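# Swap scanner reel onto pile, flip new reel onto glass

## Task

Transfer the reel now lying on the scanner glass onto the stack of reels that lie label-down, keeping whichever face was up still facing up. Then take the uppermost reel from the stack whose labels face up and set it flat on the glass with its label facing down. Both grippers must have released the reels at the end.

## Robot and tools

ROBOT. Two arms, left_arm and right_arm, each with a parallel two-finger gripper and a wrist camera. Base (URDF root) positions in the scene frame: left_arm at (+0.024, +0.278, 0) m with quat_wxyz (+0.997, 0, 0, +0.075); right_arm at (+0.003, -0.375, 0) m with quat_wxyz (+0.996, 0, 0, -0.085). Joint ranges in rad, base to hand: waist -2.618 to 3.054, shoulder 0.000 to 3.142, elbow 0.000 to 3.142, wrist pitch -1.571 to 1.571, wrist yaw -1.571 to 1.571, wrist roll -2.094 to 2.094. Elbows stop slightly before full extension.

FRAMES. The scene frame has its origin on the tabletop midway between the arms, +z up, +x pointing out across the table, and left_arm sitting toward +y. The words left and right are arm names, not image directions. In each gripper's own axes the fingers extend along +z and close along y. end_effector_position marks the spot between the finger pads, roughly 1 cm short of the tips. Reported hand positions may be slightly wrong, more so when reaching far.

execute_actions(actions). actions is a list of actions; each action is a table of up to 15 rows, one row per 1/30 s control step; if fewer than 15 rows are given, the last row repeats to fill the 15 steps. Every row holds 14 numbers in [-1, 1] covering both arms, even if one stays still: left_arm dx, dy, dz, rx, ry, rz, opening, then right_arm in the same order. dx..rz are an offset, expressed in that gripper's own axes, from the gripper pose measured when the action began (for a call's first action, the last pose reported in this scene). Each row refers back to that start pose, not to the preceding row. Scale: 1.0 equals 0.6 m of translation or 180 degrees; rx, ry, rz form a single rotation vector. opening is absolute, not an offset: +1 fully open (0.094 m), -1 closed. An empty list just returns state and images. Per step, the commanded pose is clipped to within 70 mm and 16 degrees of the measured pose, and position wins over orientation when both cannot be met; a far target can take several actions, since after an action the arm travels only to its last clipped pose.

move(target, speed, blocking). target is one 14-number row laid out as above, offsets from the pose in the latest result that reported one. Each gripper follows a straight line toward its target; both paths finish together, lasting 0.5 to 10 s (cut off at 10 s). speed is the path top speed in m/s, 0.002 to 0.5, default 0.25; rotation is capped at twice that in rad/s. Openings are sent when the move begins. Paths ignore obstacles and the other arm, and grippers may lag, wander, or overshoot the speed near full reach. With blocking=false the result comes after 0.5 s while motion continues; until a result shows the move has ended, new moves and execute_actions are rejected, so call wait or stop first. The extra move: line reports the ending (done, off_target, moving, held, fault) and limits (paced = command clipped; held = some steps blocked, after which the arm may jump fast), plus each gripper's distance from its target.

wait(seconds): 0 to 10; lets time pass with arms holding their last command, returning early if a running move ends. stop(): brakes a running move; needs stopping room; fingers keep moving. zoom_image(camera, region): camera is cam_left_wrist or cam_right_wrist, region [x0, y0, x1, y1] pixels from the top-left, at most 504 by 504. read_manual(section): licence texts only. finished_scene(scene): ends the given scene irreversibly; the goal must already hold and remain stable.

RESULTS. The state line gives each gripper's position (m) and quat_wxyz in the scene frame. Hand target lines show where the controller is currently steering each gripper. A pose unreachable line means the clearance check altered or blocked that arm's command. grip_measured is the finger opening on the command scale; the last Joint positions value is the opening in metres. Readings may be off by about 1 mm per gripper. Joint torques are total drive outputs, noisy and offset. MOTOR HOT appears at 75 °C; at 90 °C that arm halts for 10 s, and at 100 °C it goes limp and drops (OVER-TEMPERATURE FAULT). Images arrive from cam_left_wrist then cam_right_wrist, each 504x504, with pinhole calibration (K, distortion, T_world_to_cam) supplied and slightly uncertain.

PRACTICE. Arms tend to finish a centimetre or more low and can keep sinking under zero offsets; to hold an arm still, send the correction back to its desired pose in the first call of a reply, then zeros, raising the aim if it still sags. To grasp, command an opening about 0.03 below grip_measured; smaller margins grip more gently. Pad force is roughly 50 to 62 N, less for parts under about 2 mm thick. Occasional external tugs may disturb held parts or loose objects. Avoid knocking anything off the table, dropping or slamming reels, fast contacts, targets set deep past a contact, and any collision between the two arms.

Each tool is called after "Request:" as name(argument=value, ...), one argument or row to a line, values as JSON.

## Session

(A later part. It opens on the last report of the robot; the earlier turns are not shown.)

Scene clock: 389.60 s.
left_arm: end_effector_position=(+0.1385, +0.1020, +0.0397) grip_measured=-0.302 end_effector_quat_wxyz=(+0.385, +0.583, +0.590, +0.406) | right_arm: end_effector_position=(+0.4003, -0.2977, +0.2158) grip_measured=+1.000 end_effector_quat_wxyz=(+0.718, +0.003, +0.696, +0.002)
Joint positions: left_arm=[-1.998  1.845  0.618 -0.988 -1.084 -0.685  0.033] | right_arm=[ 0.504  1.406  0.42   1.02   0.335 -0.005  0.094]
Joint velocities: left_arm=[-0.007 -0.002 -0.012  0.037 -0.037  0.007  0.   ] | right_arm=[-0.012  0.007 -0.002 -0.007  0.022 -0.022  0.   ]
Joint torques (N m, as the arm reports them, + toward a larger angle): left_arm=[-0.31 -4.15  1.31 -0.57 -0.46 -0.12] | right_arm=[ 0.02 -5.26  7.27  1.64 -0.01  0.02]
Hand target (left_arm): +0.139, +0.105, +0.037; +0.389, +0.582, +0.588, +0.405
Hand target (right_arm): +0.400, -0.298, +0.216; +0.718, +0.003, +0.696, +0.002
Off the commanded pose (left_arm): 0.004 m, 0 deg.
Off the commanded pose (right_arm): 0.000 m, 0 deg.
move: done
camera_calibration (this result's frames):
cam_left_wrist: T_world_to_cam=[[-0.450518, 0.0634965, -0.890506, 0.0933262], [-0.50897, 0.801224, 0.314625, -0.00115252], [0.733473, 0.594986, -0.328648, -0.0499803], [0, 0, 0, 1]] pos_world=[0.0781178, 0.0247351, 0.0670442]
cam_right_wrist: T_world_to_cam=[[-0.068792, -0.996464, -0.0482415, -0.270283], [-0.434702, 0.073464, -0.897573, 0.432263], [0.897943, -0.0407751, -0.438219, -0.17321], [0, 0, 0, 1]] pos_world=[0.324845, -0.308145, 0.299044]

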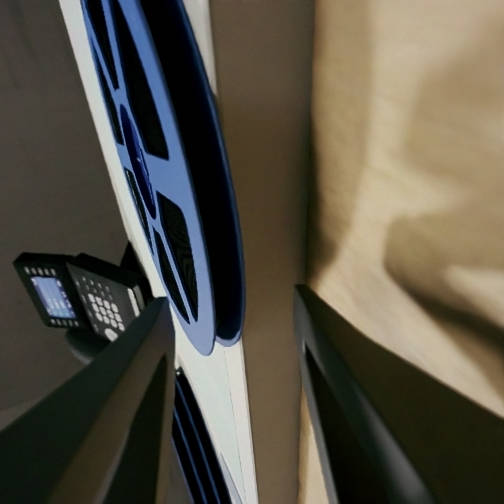

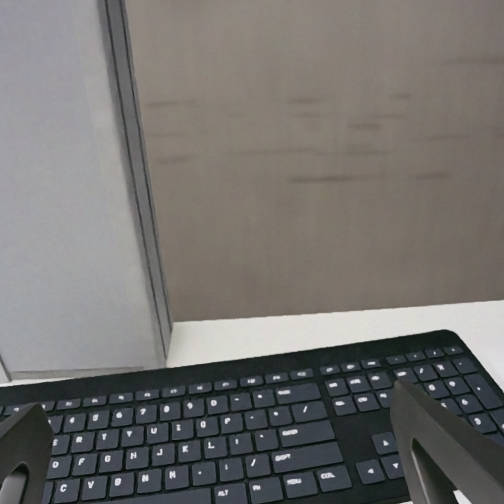

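Request:
move(
  target=[0,0.028,0.057,0,0,0,-0.3,0,0,0,0,0,0,1],
  speed=0.04,
)

Request:
move(
  target=[0,0,0,0,0,0,-0.75,0,0,0,0,0,0,1],
)

Scene clock: 398.10 s.
left_arm: end_effector_position=(+0.1671, +0.1045, +0.0379) grip_measured=-0.302 end_effector_quat_wxyz=(+0.358, +0.607, +0.579, +0.409) | right_arm: end_effector_position=(+0.4003, -0.2977, +0.2158) grip_measured=+1.000 end_effector_quat_wxyz=(+0.718, +0.003, +0.696, +0.002)
Joint positions: left_arm=[-1.832  1.703  0.527 -0.723 -1.124 -0.272  0.033] | right_arm=[ 0.504  1.406  0.42   1.02   0.335 -0.005  0.094]
Joint velocities: left_arm=[ 0.012  0.017 -0.022 -0.022 -0.051  0.051 -0.001] | right_arm=[ 0.022 -0.017 -0.007  0.007  0.007  0.081  0.   ]
Joint torques (N m, as the arm reports them, + toward a larger angle): left_arm=[ 2.32 -5.23  1.97  0.47 -0.92 -0.01] | right_arm=[ 0.02 -5.22  7.28  1.64 -0.01  0.01]
Hand target (left_arm): +0.176, +0.102, +0.043; +0.385, +0.583, +0.590, +0.405
Hand target (right_arm): +0.400, -0.298, +0.216; +0.718, +0.003, +0.696, +0.002
Off the commanded pose (left_arm): 0.011 m, 4 deg.
Off the commanded pose (right_arm): 0.000 m, 0 deg.
move: off_target (left_arm)
camera_calibration (this result's frames):
cam_left_wrist: T_world_to_cam=[[-0.484666, 0.12674, -0.865468, 0.102584], [-0.481798, 0.787137, 0.385078, 0.00620269], [0.730047, 0.603616, -0.320436, -0.0736535], [0, 0, 0, 1]] pos_world=[0.106478, 0.0265746, 0.0627933]
cam_right_wrist: T_world_to_cam=[[-0.068792, -0.996464, -0.0482415, -0.270283], [-0.434702, 0.073464, -0.897573, 0.432263], [0.897943, -0.0407751, -0.438219, -0.17321], [0, 0, 0, 1]] pos_world=[0.324845, -0.308145, 0.299044]

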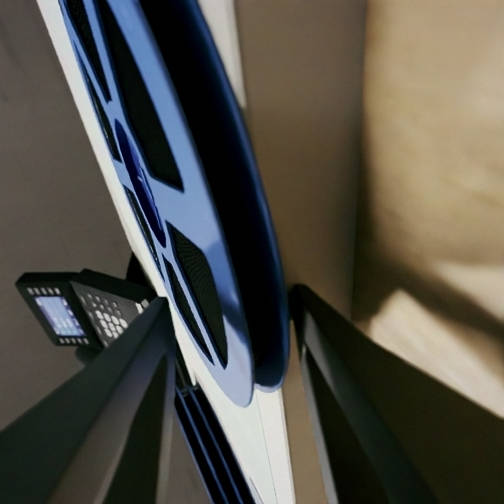

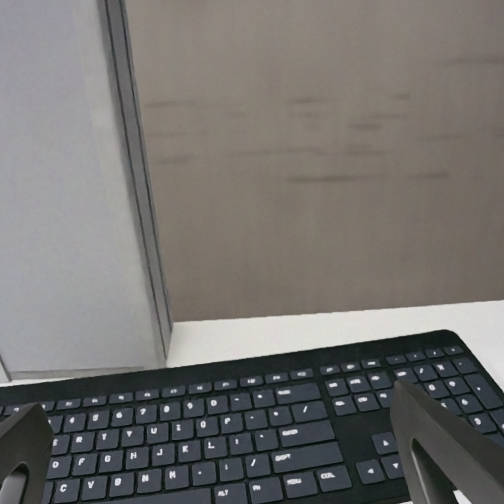

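Scene clock: 398.60 s.
left_arm: end_effector_position=(+0.1636, +0.1050, +0.0332) grip_measured=-0.701 end_effector_quat_wxyz=(+0.350, +0.611, +0.587, +0.400) | right_arm: end_effector_position=(+0.4003, -0.2977, +0.2158) grip_measured=+1.000 end_effector_quat_wxyz=(+0.718, +0.003, +0.696, +0.002)
Joint positions: left_arm=[-1.839  1.704  0.527 -0.721 -1.094 -0.278  0.014] | right_arm=[ 0.504  1.406  0.42   1.02   0.335 -0.005  0.094]
Joint velocities: left_arm=[-0.002  0.017  0.002  0.022  0.095  0.066  0.   ] | right_arm=[ 0.037  0.002 -0.002  0.037  0.051  0.051  0.   ]
Joint torques (N m, as the arm reports them, + toward a larger angle): left_arm=[ 0.48 -4.14  3.84 -0.28 -0.76  0.04] | right_arm=[ 0.03 -5.2   7.3   1.65  0.    0.03]
Hand target (left_arm): +0.167, +0.104, +0.038; +0.358, +0.607, +0.579, +0.409
Hand target (right_arm): +0.400, -0.298, +0.216; +0.718, +0.003, +0.696, +0.002
Off the commanded pose (left_arm): 0.006 m, 2 deg.
Off the commanded pose (right_arm): 0.000 m, 0 deg.
move: done
camera_calibration (this result's frames):
cam_left_wrist: T_world_to_cam=[[-0.5093, 0.119938, -0.852191, 0.101118], [-0.475019, 0.786548, 0.394587, 0.00459467], [0.717615, 0.60577, -0.343616, -0.0703227], [0, 0, 0, 1]] pos_world=[0.104146, 0.0268576, 0.0601947]
cam_right_wrist: T_world_to_cam=[[-0.068792, -0.996464, -0.0482415, -0.270283], [-0.434702, 0.073464, -0.897573, 0.432263], [0.897943, -0.0407751, -0.438219, -0.17321], [0, 0, 0, 1]] pos_world=[0.324845, -0.308145, 0.299044]

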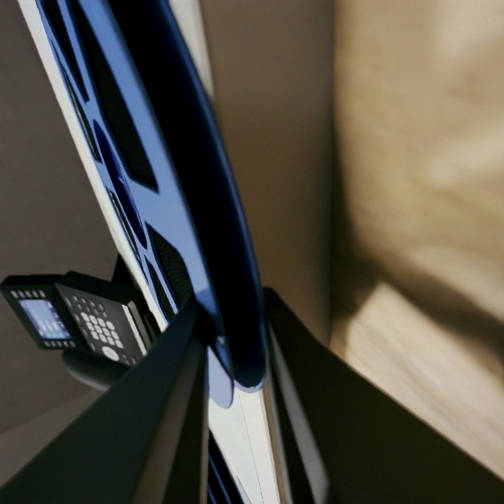

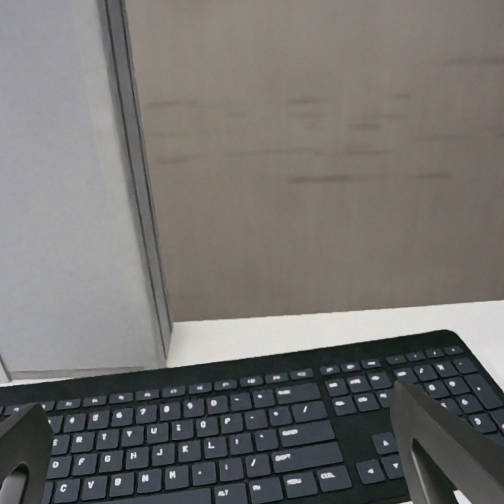

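Request:
move(
  target=[0,0.13,-0.047,0,0,0,-0.78,0,0,0,0,0,0,1],
  speed=0.05,
)

Scene clock: 404.47 s.
left_arm: end_effector_position=(+0.1690, +0.1027, +0.1040) grip_measured=-0.767 end_effector_quat_wxyz=(+0.341, +0.617, +0.584, +0.402) | right_arm: end_effector_position=(+0.4003, -0.2977, +0.2158) grip_measured=+1.000 end_effector_quat_wxyz=(+0.718, +0.003, +0.696, +0.002)
Joint positions: left_arm=[-1.804  1.444  0.664 -1.056 -1.092 -0.188  0.011] | right_arm=[ 0.504  1.406  0.42   1.02   0.335 -0.005  0.094]
Joint velocities: left_arm=[-0.002 -0.002 -0.012 -0.037  0.007 -0.022 -0.001] | right_arm=[-0.007  0.002 -0.022  0.007 -0.007  0.022  0.   ]
Joint torques (N m, as the arm reports them, + toward a larger angle): left_arm=[ 0.59 -5.09  8.34 -0.4  -0.64  0.04] | right_arm=[ 0.04 -5.19  7.28  1.65  0.01  0.  ]
Hand target (left_arm): +0.171, +0.099, +0.116; +0.351, +0.611, +0.587, +0.399
Hand target (right_arm): +0.400, -0.298, +0.216; +0.718, +0.003, +0.696, +0.002
Off the commanded pose (left_arm): 0.013 m, 1 deg.
Off the commanded pose (right_arm): 0.000 m, 0 deg.
move: off_target (left_arm)
camera_calibration (this result's frames):
cam_left_wrist: T_world_to_cam=[[-0.519034, 0.138384, -0.843477, 0.163294], [-0.467693, 0.780002, 0.415765, -0.0218008], [0.715449, 0.610285, -0.340126, -0.0489344], [0, 0, 0, 1]] pos_world=[0.109569, 0.0242712, 0.130155]
cam_right_wrist: T_world_to_cam=[[-0.068792, -0.996464, -0.0482415, -0.270283], [-0.434702, 0.073464, -0.897573, 0.432263], [0.897943, -0.0407751, -0.438219, -0.17321], [0, 0, 0, 1]] pos_world=[0.324845, -0.308145, 0.299044]

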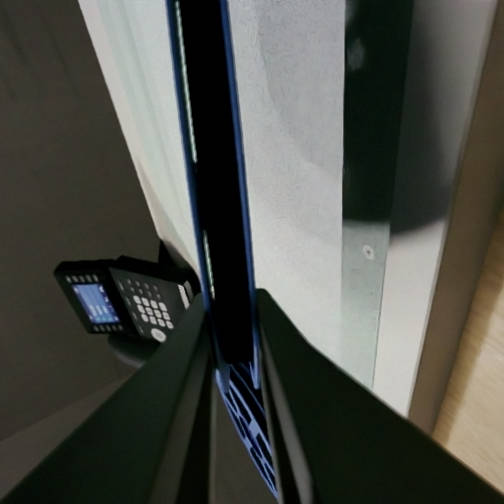

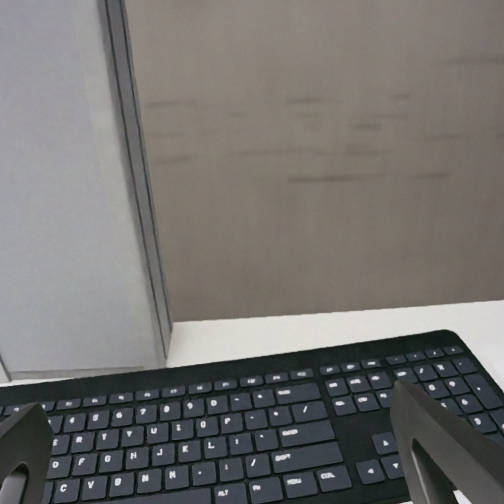

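Request:
move(
  target=[0.31,0.325,0.36,-0.1,0,0,-0.8,0,0,0,0,0,0,1],
  speed=0.12,
)

Scene clock: 424.53 s.
left_arm: end_effector_position=(+0.4372, +0.2758, +0.1698) grip_measured=-0.776 end_effector_quat_wxyz=(+0.414, +0.581, +0.534, +0.453) | right_arm: end_effector_position=(+0.4003, -0.2977, +0.2158) grip_measured=+1.000 end_effector_quat_wxyz=(+0.718, +0.003, +0.696, +0.002)
Joint positions: left_arm=[-0.166  1.369  0.51   0.61  -0.018  1.653  0.011] | right_arm=[ 0.504  1.406  0.42   1.02   0.335 -0.005  0.094]
Joint velocities: left_arm=[-0.017  0.007 -0.007  0.051  0.066 -0.095  0.001] | right_arm=[ 0.007 -0.027 -0.007 -0.037  0.037 -0.022  0.   ]
Joint torques (N m, as the arm reports them, + toward a larger angle): left_arm=[ 0.53 -4.2  11.17  2.74  0.07  0.01] | right_arm=[ 0.05 -5.17  7.29  1.65  0.    0.01]
Hand target (left_arm): +0.448, +0.276, +0.203; +0.444, +0.558, +0.510, +0.481
Hand target (right_arm): +0.400, -0.298, +0.216; +0.718, +0.003, +0.696, +0.002
Off the commanded pose (left_arm): 0.033 m, 6 deg.
Off the commanded pose (right_arm): 0.000 m, 0 deg.
move: off_target (left_arm)
camera_calibration (this result's frames):
cam_left_wrist: T_world_to_cam=[[-0.323336, 0.143709, -0.935308, 0.262572], [-0.510212, 0.80595, 0.300214, -0.0276624], [0.796955, 0.574275, -0.187271, -0.375764], [0, 0, 0, 1]] pos_world=[0.370253, 0.200353, 0.183521]
cam_right_wrist: T_world_to_cam=[[-0.068792, -0.996464, -0.0482415, -0.270283], [-0.434702, 0.073464, -0.897573, 0.432263], [0.897943, -0.0407751, -0.438219, -0.17321], [0, 0, 0, 1]] pos_world=[0.324845, -0.308145, 0.299044]

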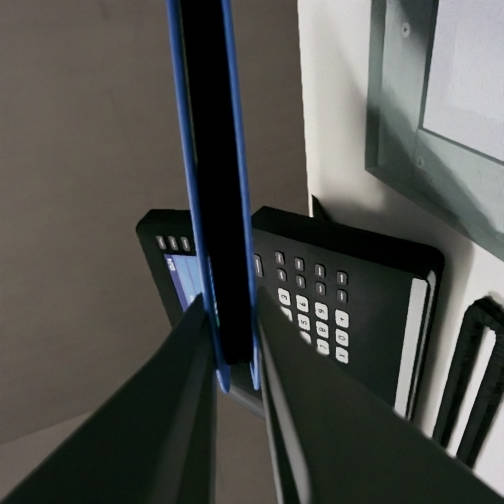

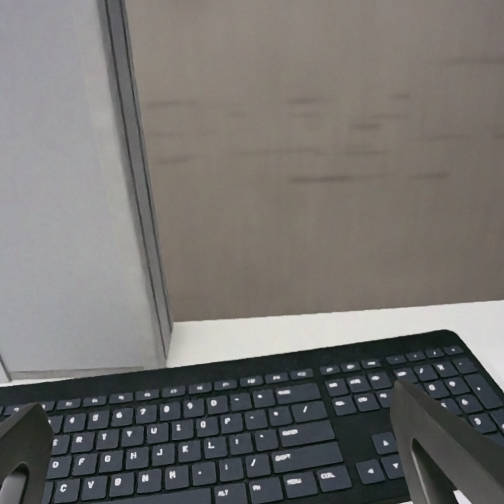

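Request:
move(
  target=[0.285,-0.06,-0.29,0,0,0,-0.8,0,0,0,0,0,0,1],
  speed=0.12,
)

Scene clock: 434.80 s.
left_arm: end_effector_position=(+0.2584, +0.4467, +0.1812) grip_measured=-0.776 end_effector_quat_wxyz=(+0.414, +0.552, +0.559, +0.459) | right_arm: end_effector_position=(+0.4003, -0.2977, +0.2158) grip_measured=+1.000 end_effector_quat_wxyz=(+0.718, +0.003, +0.696, +0.002)
Joint positions: left_arm=[1.043 0.963 0.411 0.032 1.08  2.084 0.011] | right_arm=[ 0.504  1.406  0.42   1.02   0.335 -0.005  0.094]
Joint velocities: left_arm=[ 0.002 -0.002 -0.007  0.007 -0.081 -0.095  0.   ] | right_arm=[-0.037 -0.007  0.002 -0.037 -0.037 -0.066  0.   ]
Joint torques (N m, as the arm reports them, + toward a larger angle): left_arm=[ 0.53 -0.63 10.83  1.6   0.59  0.01] | right_arm=[ 0.07 -5.17  7.31  1.65  0.    0.02]
Hand target (left_arm): +0.260, +0.446, +0.195; +0.423, +0.559, +0.539, +0.467
Hand target (right_arm): +0.400, -0.298, +0.216; +0.718, +0.003, +0.696, +0.002
Off the commanded pose (left_arm): 0.012 m, 4 deg.
Off the commanded pose (right_arm): 0.000 m, 0 deg.
joint sent to its limit (left arm) — the command would take joint 6 (wrist roll) past its upper limit, so that joint was sent only as far as its limit.
move: off_target (left_arm)
camera_calibration (this result's frames):
cam_left_wrist: T_world_to_cam=[[-0.318259, 0.0852918, -0.944159, 0.217277], [-0.565305, 0.782423, 0.261235, -0.228188], [0.761013, 0.616878, -0.200797, -0.336566], [0, 0, 0, 1]] pos_world=[0.196285, 0.367628, 0.197174]
cam_right_wrist: T_world_to_cam=[[-0.068792, -0.996464, -0.0482415, -0.270283], [-0.434702, 0.073464, -0.897573, 0.432263], [0.897943, -0.0407751, -0.438219, -0.17321], [0, 0, 0, 1]] pos_world=[0.324845, -0.308145, 0.299044]

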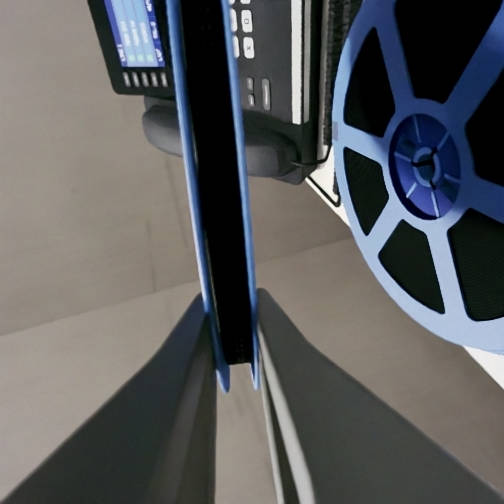

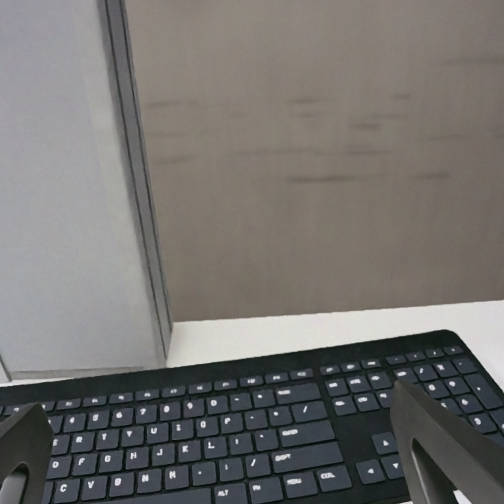

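Request:
move(
  target=[-0.035,-0.087,0.032,0.005,0.108,-0.026,-0.8,0,0,0,0,0,0,1],
  speed=0.06,
)

Scene clock: 450.93 s.
left_arm: end_effector_position=(+0.2663, +0.4279, +0.1138) grip_measured=-0.776 end_effector_quat_wxyz=(+0.324, +0.460, +0.654, +0.506) | right_arm: end_effector_position=(+0.4003, -0.2977, +0.2158) grip_measured=+1.000 end_effector_quat_wxyz=(+0.718, +0.003, +0.696, +0.002)
Joint positions: left_arm=[0.63  0.758 0.042 0.411 0.375 1.728 0.011] | right_arm=[ 0.504  1.406  0.42   1.02   0.335 -0.005  0.094]
Joint velocities: left_arm=[-0.007 -0.007 -0.017  0.007 -0.007 -0.007 -0.002] | right_arm=[-0.017 -0.007 -0.007  0.037 -0.022 -0.022  0.   ]
Joint torques (N m, as the arm reports them, + toward a larger angle): left_arm=[-0.52 -1.01  6.92  2.35 -0.12 -0.2 ] | right_arm=[ 0.04 -5.2   7.3   1.66 -0.01  0.02]
Hand target (left_arm): +0.267, +0.430, +0.123; +0.326, +0.450, +0.646, +0.523
Hand target (right_arm): +0.400, -0.298, +0.216; +0.718, +0.003, +0.696, +0.002
Off the commanded pose (left_arm): 0.011 m, 3 deg.
Off the commanded pose (right_arm): 0.000 m, 0 deg.
move: off_target (left_arm)
camera_calibration (this result's frames):
cam_left_wrist: T_world_to_cam=[[-0.36766, -0.0418317, -0.929019, 0.223604], [-0.778341, 0.560549, 0.282789, -0.0422185], [0.508931, 0.827064, -0.238651, -0.363019], [0, 0, 0, 1]] pos_world=[0.234102, 0.333259, 0.133036]
cam_right_wrist: T_world_to_cam=[[-0.068792, -0.996464, -0.0482415, -0.270283], [-0.434702, 0.073464, -0.897573, 0.432263], [0.897943, -0.0407751, -0.438219, -0.17321], [0, 0, 0, 1]] pos_world=[0.324845, -0.308145, 0.299044]

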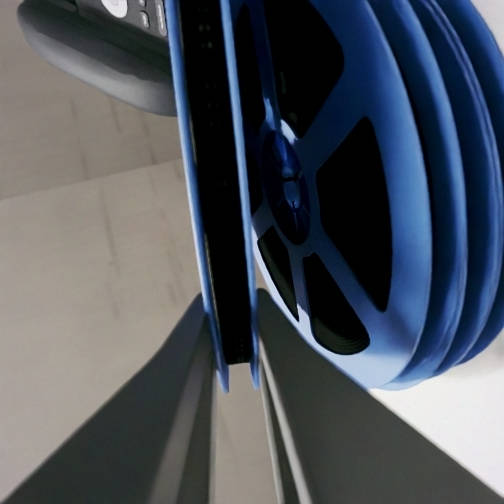

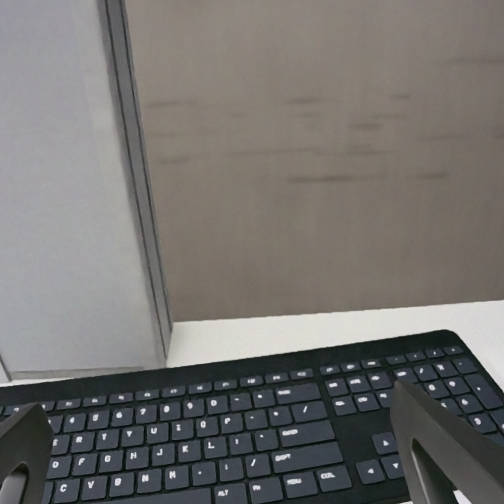

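Request:
move(
  target=[0,-0.025,0.007,-0.04,0,0,-0.8,0,0,0,0,0,0,1],
  speed=0.03,
)

Scene clock: 461.23 s.
left_arm: end_effector_position=(+0.2683, +0.4324, +0.1075) grip_measured=-0.776 end_effector_quat_wxyz=(+0.333, +0.464, +0.644, +0.508) | right_arm: end_effector_position=(+0.4003, -0.2977, +0.2158) grip_measured=+1.000 end_effector_quat_wxyz=(+0.718, +0.003, +0.696, +0.002)
Joint positions: left_arm=[0.676 0.898 0.017 0.587 0.442 1.744 0.011] | right_arm=[ 0.504  1.406  0.42   1.02   0.335 -0.005  0.094]
Joint velocities: left_arm=[ 0.007  0.007  0.017 -0.022 -0.022 -0.007 -0.001] | right_arm=[ 0.012 -0.007  0.007 -0.022 -0.007 -0.051  0.   ]
Joint torques (N m, as the arm reports them, + toward a larger angle): left_arm=[0.61 1.05 6.15 1.93 0.23 0.04] | right_arm=[ 0.02 -5.2   7.3   1.64 -0.01  0.02]
Hand target (left_arm): +0.267, +0.429, +0.099; +0.335, +0.469, +0.649, +0.497
Hand target (right_arm): +0.400, -0.298, +0.216; +0.718, +0.003, +0.696, +0.002
Off the commanded pose (left_arm): 0.010 m, 6 deg.
Off the commanded pose (right_arm): 0.000 m, 0 deg.
joint sent to its limit (left arm) — the command would take joint 3 (elbow) past its lower limit, so that joint was sent only as far as its limit.
move: off_target (left_arm)
camera_calibration (this result's frames):
cam_left_wrist: T_world_to_cam=[[-0.35313, -0.025947, -0.935215, 0.208503], [-0.769859, 0.576065, 0.27471, -0.0495281], [0.531616, 0.816992, -0.223401, -0.372633], [0, 0, 0, 1]] pos_world=[0.233597, 0.33838, 0.125355]
cam_right_wrist: T_world_to_cam=[[-0.068792, -0.996464, -0.0482415, -0.270283], [-0.434702, 0.073464, -0.897573, 0.432263], [0.897943, -0.0407751, -0.438219, -0.17321], [0, 0, 0, 1]] pos_world=[0.324845, -0.308145, 0.299044]

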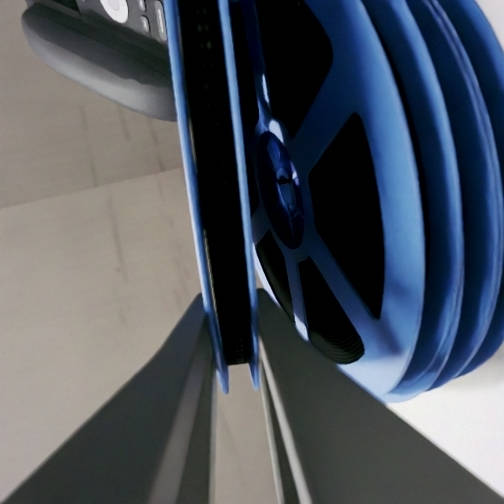

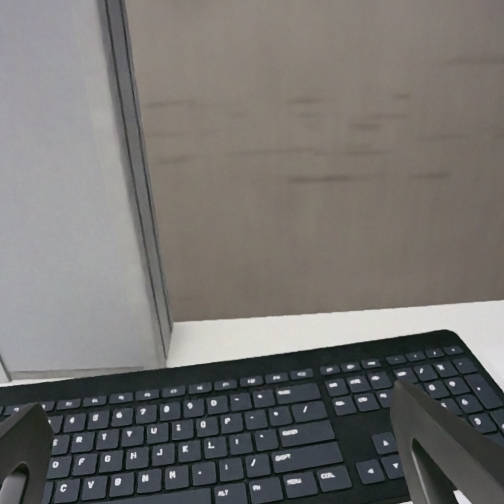

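Request:
move(
  target=[0,0,0,0,0,0,-0.5,0,0,0,0,0,0,1],
)

Request:
move(
  target=[-0.03,0,-0.06,0.05,0,0,-0.5,0,0,0,0,0,0,1],
  speed=0.03,
)

Scene clock: 481.07 s.
left_arm: end_effector_position=(+0.2682, +0.4324, +0.1070) grip_measured=-0.502 end_effector_quat_wxyz=(+0.333, +0.465, +0.645, +0.508) | right_arm: end_effector_position=(+0.4003, -0.2977, +0.2158) grip_measured=+1.000 end_effector_quat_wxyz=(+0.718, +0.003, +0.696, +0.002)
Joint positions: left_arm=[0.676 0.899 0.017 0.587 0.444 1.745 0.023] | right_arm=[ 0.504  1.406  0.42   1.02   0.335 -0.005  0.094]
Joint velocities: left_arm=[ 0.012  0.007  0.002  0.037 -0.007 -0.007  0.   ] | right_arm=[-0.017 -0.002 -0.017  0.022 -0.037  0.037  0.   ]
Joint torques (N m, as the arm reports them, + toward a larger angle): left_arm=[-0.01 -0.12  7.25  1.97  0.02 -0.03] | right_arm=[ 0.06 -5.18  7.26  1.65  0.    0.02]
Hand target (left_arm): +0.268, +0.432, +0.107; +0.333, +0.464, +0.644, +0.508
Hand target (right_arm): +0.400, -0.298, +0.216; +0.718, +0.003, +0.696, +0.002
Off the commanded pose (left_arm): 0.000 m, 0 deg.
Off the commanded pose (right_arm): 0.000 m, 0 deg.
move: done
camera_calibration (this result's frames):
cam_left_wrist: T_world_to_cam=[[-0.354496, -0.0262812, -0.934688, 0.208508], [-0.769098, 0.576715, 0.275477, -0.050005], [0.531809, 0.816522, -0.224656, -0.372387], [0, 0, 0, 1]] pos_world=[0.233495, 0.338381, 0.125006]
cam_right_wrist: T_world_to_cam=[[-0.068792, -0.996464, -0.0482415, -0.270283], [-0.434702, 0.073464, -0.897573, 0.432263], [0.897943, -0.0407751, -0.438219, -0.17321], [0, 0, 0, 1]] pos_world=[0.324845, -0.308145, 0.299044]

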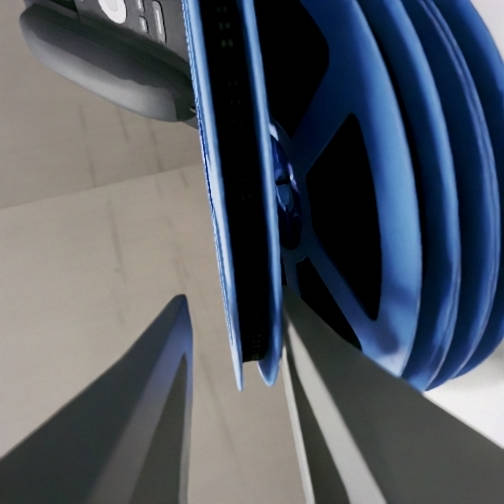

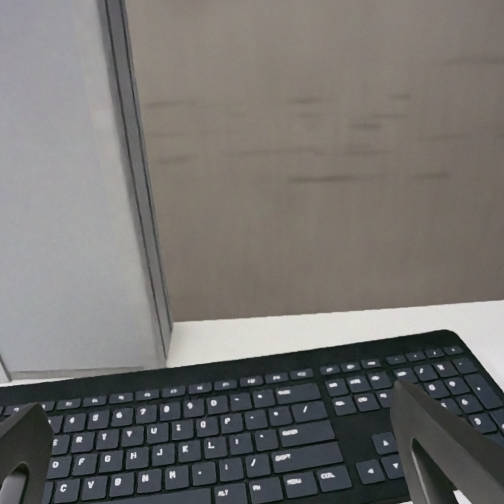

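Scene clock: 484.17 s.
left_arm: end_effector_position=(+0.2409, +0.4020, +0.1014) grip_measured=-0.502 end_effector_quat_wxyz=(+0.295, +0.486, +0.693, +0.442) | right_arm: end_effector_position=(+0.4003, -0.2977, +0.2158) grip_measured=+1.000 end_effector_quat_wxyz=(+0.718, +0.003, +0.696, +0.002)
Joint positions: left_arm=[ 0.611  0.433  0.121 -0.169  0.351  1.771  0.023] | right_arm=[ 0.504  1.406  0.42   1.02   0.335 -0.005  0.094]
Joint velocities: left_arm=[ 0.002 -0.022 -0.002  0.037  0.022 -0.007  0.001] | right_arm=[-0.017 -0.002 -0.022 -0.037  0.051 -0.022  0.   ]
Joint torques (N m, as the arm reports them, + toward a larger angle): left_arm=[-0.66 -0.04 11.31  1.71  0.    0.04] | right_arm=[ 0.05 -5.17  7.29  1.66  0.    0.01]
Hand target (left_arm): +0.243, +0.402, +0.115; +0.296, +0.488, +0.683, +0.456
Hand target (right_arm): +0.400, -0.298, +0.216; +0.718, +0.003, +0.696, +0.002
Off the commanded pose (left_arm): 0.014 m, 2 deg.
Off the commanded pose (right_arm): 0.000 m, 0 deg.
move: off_target (left_arm)
camera_calibration (this result's frames):
cam_left_wrist: T_world_to_cam=[[-0.500853, -0.107416, -0.858841, 0.252976], [-0.724792, 0.594425, 0.348333, -0.0771785], [0.4731, 0.796945, -0.375574, -0.29696], [0, 0, 0, 1]] pos_world=[0.211257, 0.309711, 0.13262]
cam_right_wrist: T_world_to_cam=[[-0.068792, -0.996464, -0.0482415, -0.270283], [-0.434702, 0.073464, -0.897573, 0.432263], [0.897943, -0.0407751, -0.438219, -0.17321], [0, 0, 0, 1]] pos_world=[0.324845, -0.308145, 0.299044]

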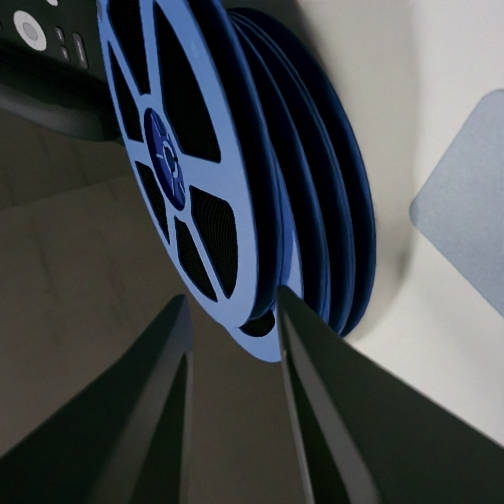

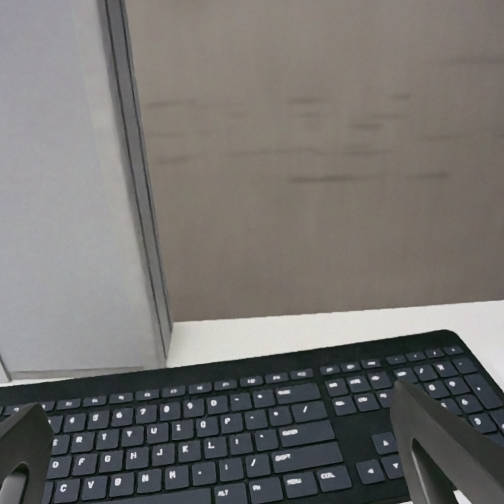

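Request:
move(
  target=[0,0.13,-0.06,0,0,0,-0.5,0,0,0,0,0,0,1],
  speed=0.1,
)

Request:
move(
  target=[-0.085,0.14,0.09,0.314,0.21,-0.346,-1,0,0,0,0,0,0,1],
  speed=0.2,
)

Scene clock: 494.47 s.
left_arm: end_effector_position=(+0.2418, +0.3999, +0.1832) grip_measured=-0.502 end_effector_quat_wxyz=(+0.294, +0.489, +0.688, +0.449) | right_arm: end_effector_position=(+0.4003, -0.2977, +0.2158) grip_measured=+1.000 end_effector_quat_wxyz=(+0.718, +0.003, +0.696, +0.002)
Joint positions: left_arm=[ 0.587  0.46   0.437 -0.442  0.33   1.769  0.023] | right_arm=[ 0.504  1.406  0.42   1.02   0.335 -0.005  0.094]
Joint velocities: left_arm=[ 0.002 -0.017 -0.017 -0.022 -0.066  0.022 -0.   ] | right_arm=[ 0.022  0.002 -0.002 -0.007  0.066  0.007  0.   ]
Joint torques (N m, as the arm reports them, + toward a larger angle): left_arm=[-0.66  2.96 10.84  1.71 -0.04 -0.16] | right_arm=[ 0.05 -5.19  7.27  1.65 -0.01  0.03]
Hand target (left_arm): +0.243, +0.399, +0.187; +0.296, +0.486, +0.693, +0.442
Hand target (right_arm): +0.400, -0.298, +0.216; +0.718, +0.003, +0.696, +0.002
Off the commanded pose (left_arm): 0.004 m, 1 deg.
Off the commanded pose (right_arm): 0.000 m, 0 deg.
move: done
camera_calibration (this result's frames):
cam_left_wrist: T_world_to_cam=[[-0.496167, -0.0919538, -0.863344, 0.316965], [-0.724754, 0.591395, 0.35353, -0.103456], [0.478068, 0.801122, -0.360074, -0.270794], [0, 0, 0, 1]] pos_world=[0.211746, 0.307268, 0.212718]
cam_right_wrist: T_world_to_cam=[[-0.068792, -0.996464, -0.0482415, -0.270283], [-0.434702, 0.073464, -0.897573, 0.432263], [0.897943, -0.0407751, -0.438219, -0.17321], [0, 0, 0, 1]] pos_world=[0.324845, -0.308145, 0.299044]

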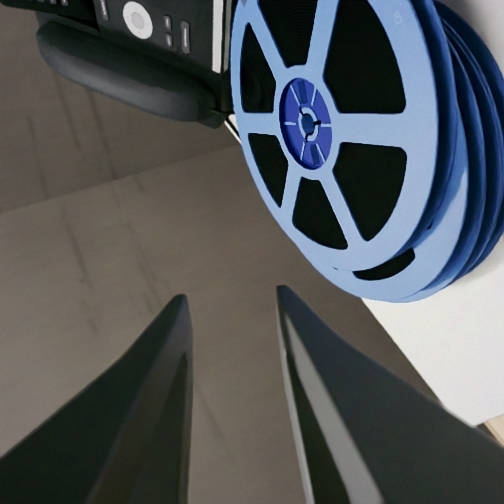

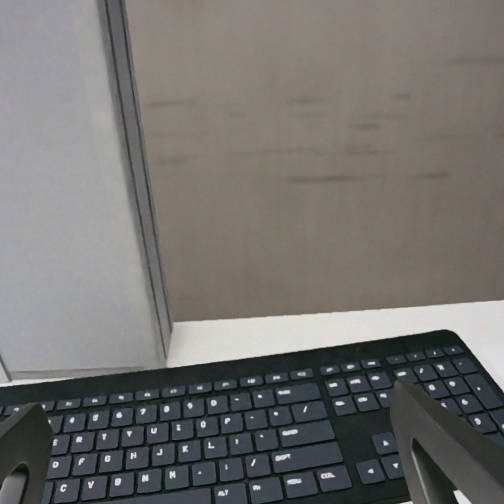

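Scene clock: 499.00 s.
left_arm: end_effector_position=(+0.3371, +0.3792, +0.2295) grip_measured=-0.995 end_effector_quat_wxyz=(+0.067, +0.005, +0.997, +0.036) | right_arm: end_effector_position=(+0.4003, -0.2977, +0.2158) grip_measured=+1.000 end_effector_quat_wxyz=(+0.718, +0.003, +0.696, +0.002)
Joint positions: left_arm=[ 0.142  1.719  1.867 -1.569 -0.03   0.306  0.   ] | right_arm=[ 0.504  1.406  0.42   1.02   0.335 -0.005  0.094]
Joint velocities: left_arm=[ 0.002 -0.017 -0.007  0.022  0.081 -0.022 -0.   ] | right_arm=[ 0.002 -0.012 -0.007  0.051  0.037 -0.007  0.   ]
Joint torques (N m, as the arm reports them, + toward a larger angle): left_arm=[ 0.73 -6.3   9.35  0.44  0.06 -0.12] | right_arm=[ 0.02 -5.18  7.23  1.65  0.01  0.02]
Hand target (left_arm): +0.338, +0.380, +0.234; +0.071, -0.005, +0.997, +0.030
Hand target (right_arm): +0.400, -0.298, +0.216; +0.718, +0.003, +0.696, +0.002
Off the commanded pose (left_arm): 0.006 m, 8 deg.
Off the commanded pose (right_arm): 0.000 m, 0 deg.
joint sent to its limit (left arm) — the command would take joint 4 (wrist pitch) past its lower limit, so that joint was sent only as far as its limit.
move: off_target (left_arm)
camera_calibration (this result's frames):
cam_left_wrist: T_world_to_cam=[[-0.0743756, -0.997229, 0.00162339, 0.404929], [-0.886686, 0.0668758, 0.457511, 0.191085], [-0.456351, 0.0325882, -0.889203, 0.444847], [0, 0, 0, 1]] pos_world=[0.402555, 0.376532, 0.307478]
cam_right_wrist: T_world_to_cam=[[-0.068792, -0.996464, -0.0482415, -0.270283], [-0.434702, 0.073464, -0.897573, 0.432263], [0.897943, -0.0407751, -0.438219, -0.17321], [0, 0, 0, 1]] pos_world=[0.324845, -0.308145, 0.299044]

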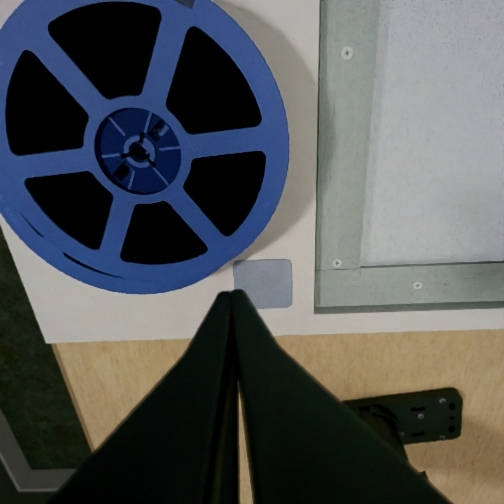

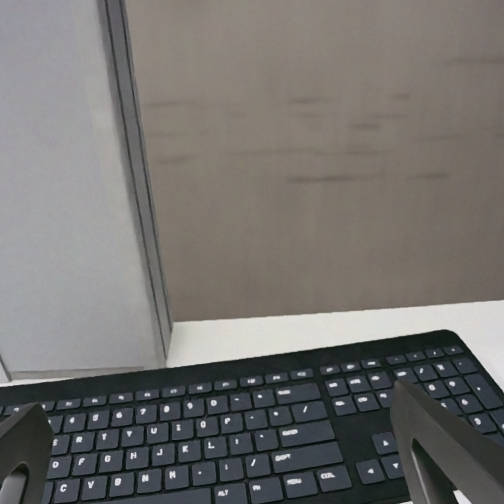

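Request:
move(
  target=[-0.16,0.005,0.19,0,0,0,-1,0,0,0,0,0,0,1],
  speed=0.15,
)

Scene clock: 510.27 s.
left_arm: end_effector_position=(+0.4375, +0.3900, +0.1196) grip_measured=-0.995 end_effector_quat_wxyz=(+0.044, +0.007, +0.999, +0.026) | right_arm: end_effector_position=(+0.4003, -0.2977, +0.2158) grip_measured=+1.000 end_effector_quat_wxyz=(+0.718, +0.003, +0.696, +0.002)
Joint positions: left_arm=[ 0.1    2.099  1.939 -1.312 -0.028  0.265  0.   ] | right_arm=[ 0.504  1.406  0.42   1.02   0.335 -0.005  0.094]
Joint velocities: left_arm=[ 0.007 -0.012  0.002  0.051 -0.022 -0.037 -0.001] | right_arm=[-0.042 -0.007  0.012 -0.022 -0.022  0.007  0.   ]
Joint torques (N m, as the arm reports them, + toward a larger angle): left_arm=[ -0.62 -11.12   9.78   0.65  -0.14  -0.13] | right_arm=[-0.02 -5.21  7.31  1.65  0.    0.01]
Hand target (left_arm): +0.448, +0.391, +0.131; +0.067, +0.005, +0.997, +0.036
Hand target (right_arm): +0.400, -0.298, +0.216; +0.718, +0.003, +0.696, +0.002
Off the commanded pose (left_arm): 0.014 m, 3 deg.
Off the commanded pose (right_arm): 0.000 m, 0 deg.
move: off_target (left_arm)
camera_calibration (this result's frames):
cam_left_wrist: T_world_to_cam=[[-0.07621, -0.996775, 0.0251247, 0.421158], [-0.864444, 0.0786084, 0.496545, 0.310692], [-0.496919, 0.0161228, -0.867647, 0.414202], [0, 0, 0, 1]] pos_world=[0.506497, 0.388699, 0.194527]
cam_right_wrist: T_world_to_cam=[[-0.068792, -0.996464, -0.0482415, -0.270283], [-0.434702, 0.073464, -0.897573, 0.432263], [0.897943, -0.0407751, -0.438219, -0.17321], [0, 0, 0, 1]] pos_world=[0.324845, -0.308145, 0.299044]

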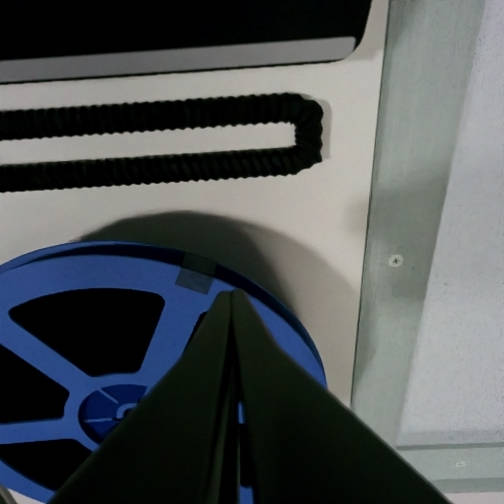

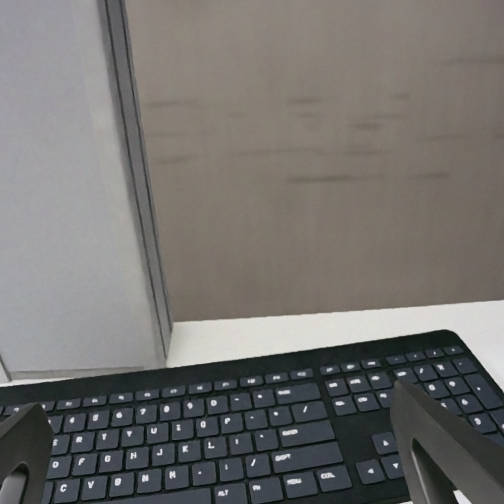

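Go to (.452,.382,.12), down to .088, push.

Request:
move(
  target=[-0.028,-0.013,-0.01,0,0,0,-1,0,0,0,0,0,0,1],
  speed=0.06,
)

Request:
move(
  target=[0,0,0.05,0,0,0,-1,0,0,0,0,0,0,1],
  speed=0.05,
)

Scene clock: 515.90 s.
left_arm: end_effector_position=(+0.4510, +0.3832, +0.1214) grip_measured=-0.995 end_effector_quat_wxyz=(+0.042, +0.009, +0.999, +0.024) | right_arm: end_effector_position=(+0.4003, -0.2977, +0.2158) grip_measured=+1.000 end_effector_quat_wxyz=(+0.718, +0.003, +0.696, +0.002)
Joint positions: left_arm=[ 0.077  2.161  2.043 -1.361 -0.028  0.247  0.   ] | right_arm=[ 0.504  1.406  0.42   1.02   0.335 -0.005  0.094]
Joint velocities: left_arm=[-0.007  0.002 -0.022 -0.022 -0.066 -0.081 -0.001] | right_arm=[ 0.017 -0.017 -0.007 -0.007 -0.066  0.037  0.   ]
Joint torques (N m, as the arm reports them, + toward a larger angle): left_arm=[ -0.41 -10.66   9.79   0.32  -0.08  -0.13] | right_arm=[ 0.02 -5.22  7.29  1.65 -0.01  0.02]
Hand target (left_arm): +0.453, +0.381, +0.127; +0.044, +0.007, +0.999, +0.026
Hand target (right_arm): +0.400, -0.298, +0.216; +0.718, +0.003, +0.696, +0.002
Off the commanded pose (left_arm): 0.006 m, 0 deg.
Off the commanded pose (right_arm): 0.000 m, 0 deg.
move: done
camera_calibration (this result's frames):
cam_left_wrist: T_world_to_cam=[[-0.0807248, -0.996329, 0.0284936, 0.416829], [-0.861551, 0.0841227, 0.500652, 0.318049], [-0.501212, 0.0158664, -0.865179, 0.424266], [0, 0, 0, 1]] pos_world=[0.520311, 0.381812, 0.195957]
cam_right_wrist: T_world_to_cam=[[-0.068792, -0.996464, -0.0482415, -0.270283], [-0.434702, 0.073464, -0.897573, 0.432263], [0.897943, -0.0407751, -0.438219, -0.17321], [0, 0, 0, 1]] pos_world=[0.324845, -0.308145, 0.299044]

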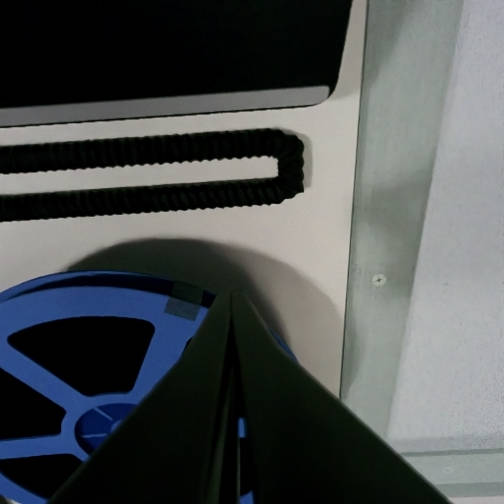

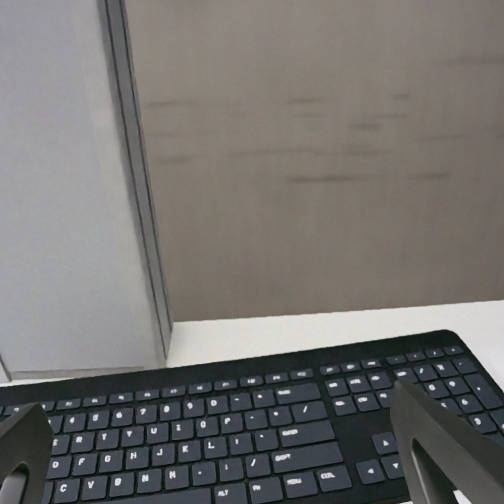

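Scene clock: 516.93 s.
left_arm: end_effector_position=(+0.4528, +0.3837, +0.0969) grip_measured=-0.995 end_effector_quat_wxyz=(+0.042, +0.009, +0.999, +0.024) | right_arm: end_effector_position=(+0.4003, -0.2977, +0.2158) grip_measured=+1.000 end_effector_quat_wxyz=(+0.718, +0.003, +0.696, +0.002)
Joint positions: left_arm=[ 0.077  2.161  1.946 -1.263 -0.028  0.247  0.   ] | right_arm=[ 0.504  1.406  0.42   1.02   0.335 -0.005  0.094]
Joint velocities: left_arm=[-0.007 -0.012 -0.002  0.037 -0.051 -0.037 -0.001] | right_arm=[ 0.012  0.002 -0.002 -0.051 -0.066  0.037  0.   ]
Joint torques (N m, as the arm reports them, + toward a larger angle): left_arm=[  0.24 -10.72   5.78   0.65  -0.05   0.01] | right_arm=[ 0.08 -5.25  7.29  1.64  0.    0.01]
Hand target (left_arm): +0.454, +0.385, +0.092; +0.041, +0.009, +0.999, +0.024
Hand target (right_arm): +0.400, -0.298, +0.216; +0.718, +0.003, +0.696, +0.002
Off the commanded pose (left_arm): 0.005 m, 0 deg.
Off the commanded pose (right_arm): 0.000 m, 0 deg.
move: done
camera_calibration (this result's frames):
cam_left_wrist: T_world_to_cam=[[-0.0807354, -0.996332, 0.0283778, 0.418124], [-0.861737, 0.0840796, 0.500339, 0.332034], [-0.50089, 0.0159409, -0.865364, 0.403795], [0, 0, 0, 1]] pos_world=[0.52214, 0.382236, 0.171435]
cam_right_wrist: T_world_to_cam=[[-0.068792, -0.996464, -0.0482415, -0.270283], [-0.434702, 0.073464, -0.897573, 0.432263], [0.897943, -0.0407751, -0.438219, -0.17321], [0, 0, 0, 1]] pos_world=[0.324845, -0.308145, 0.299044]

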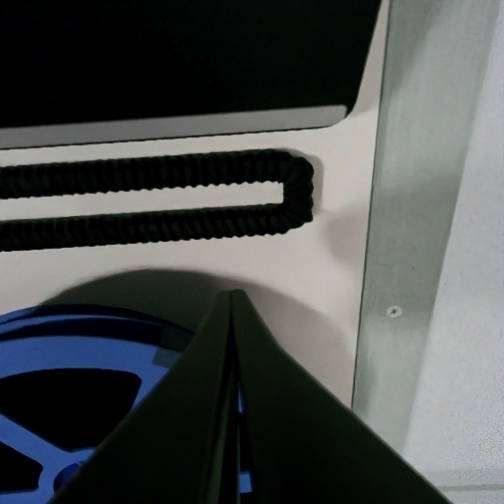

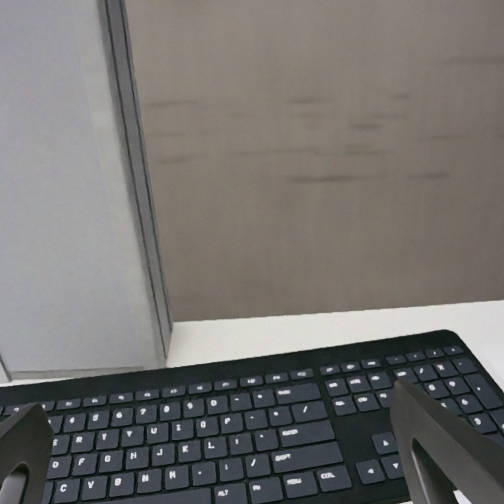

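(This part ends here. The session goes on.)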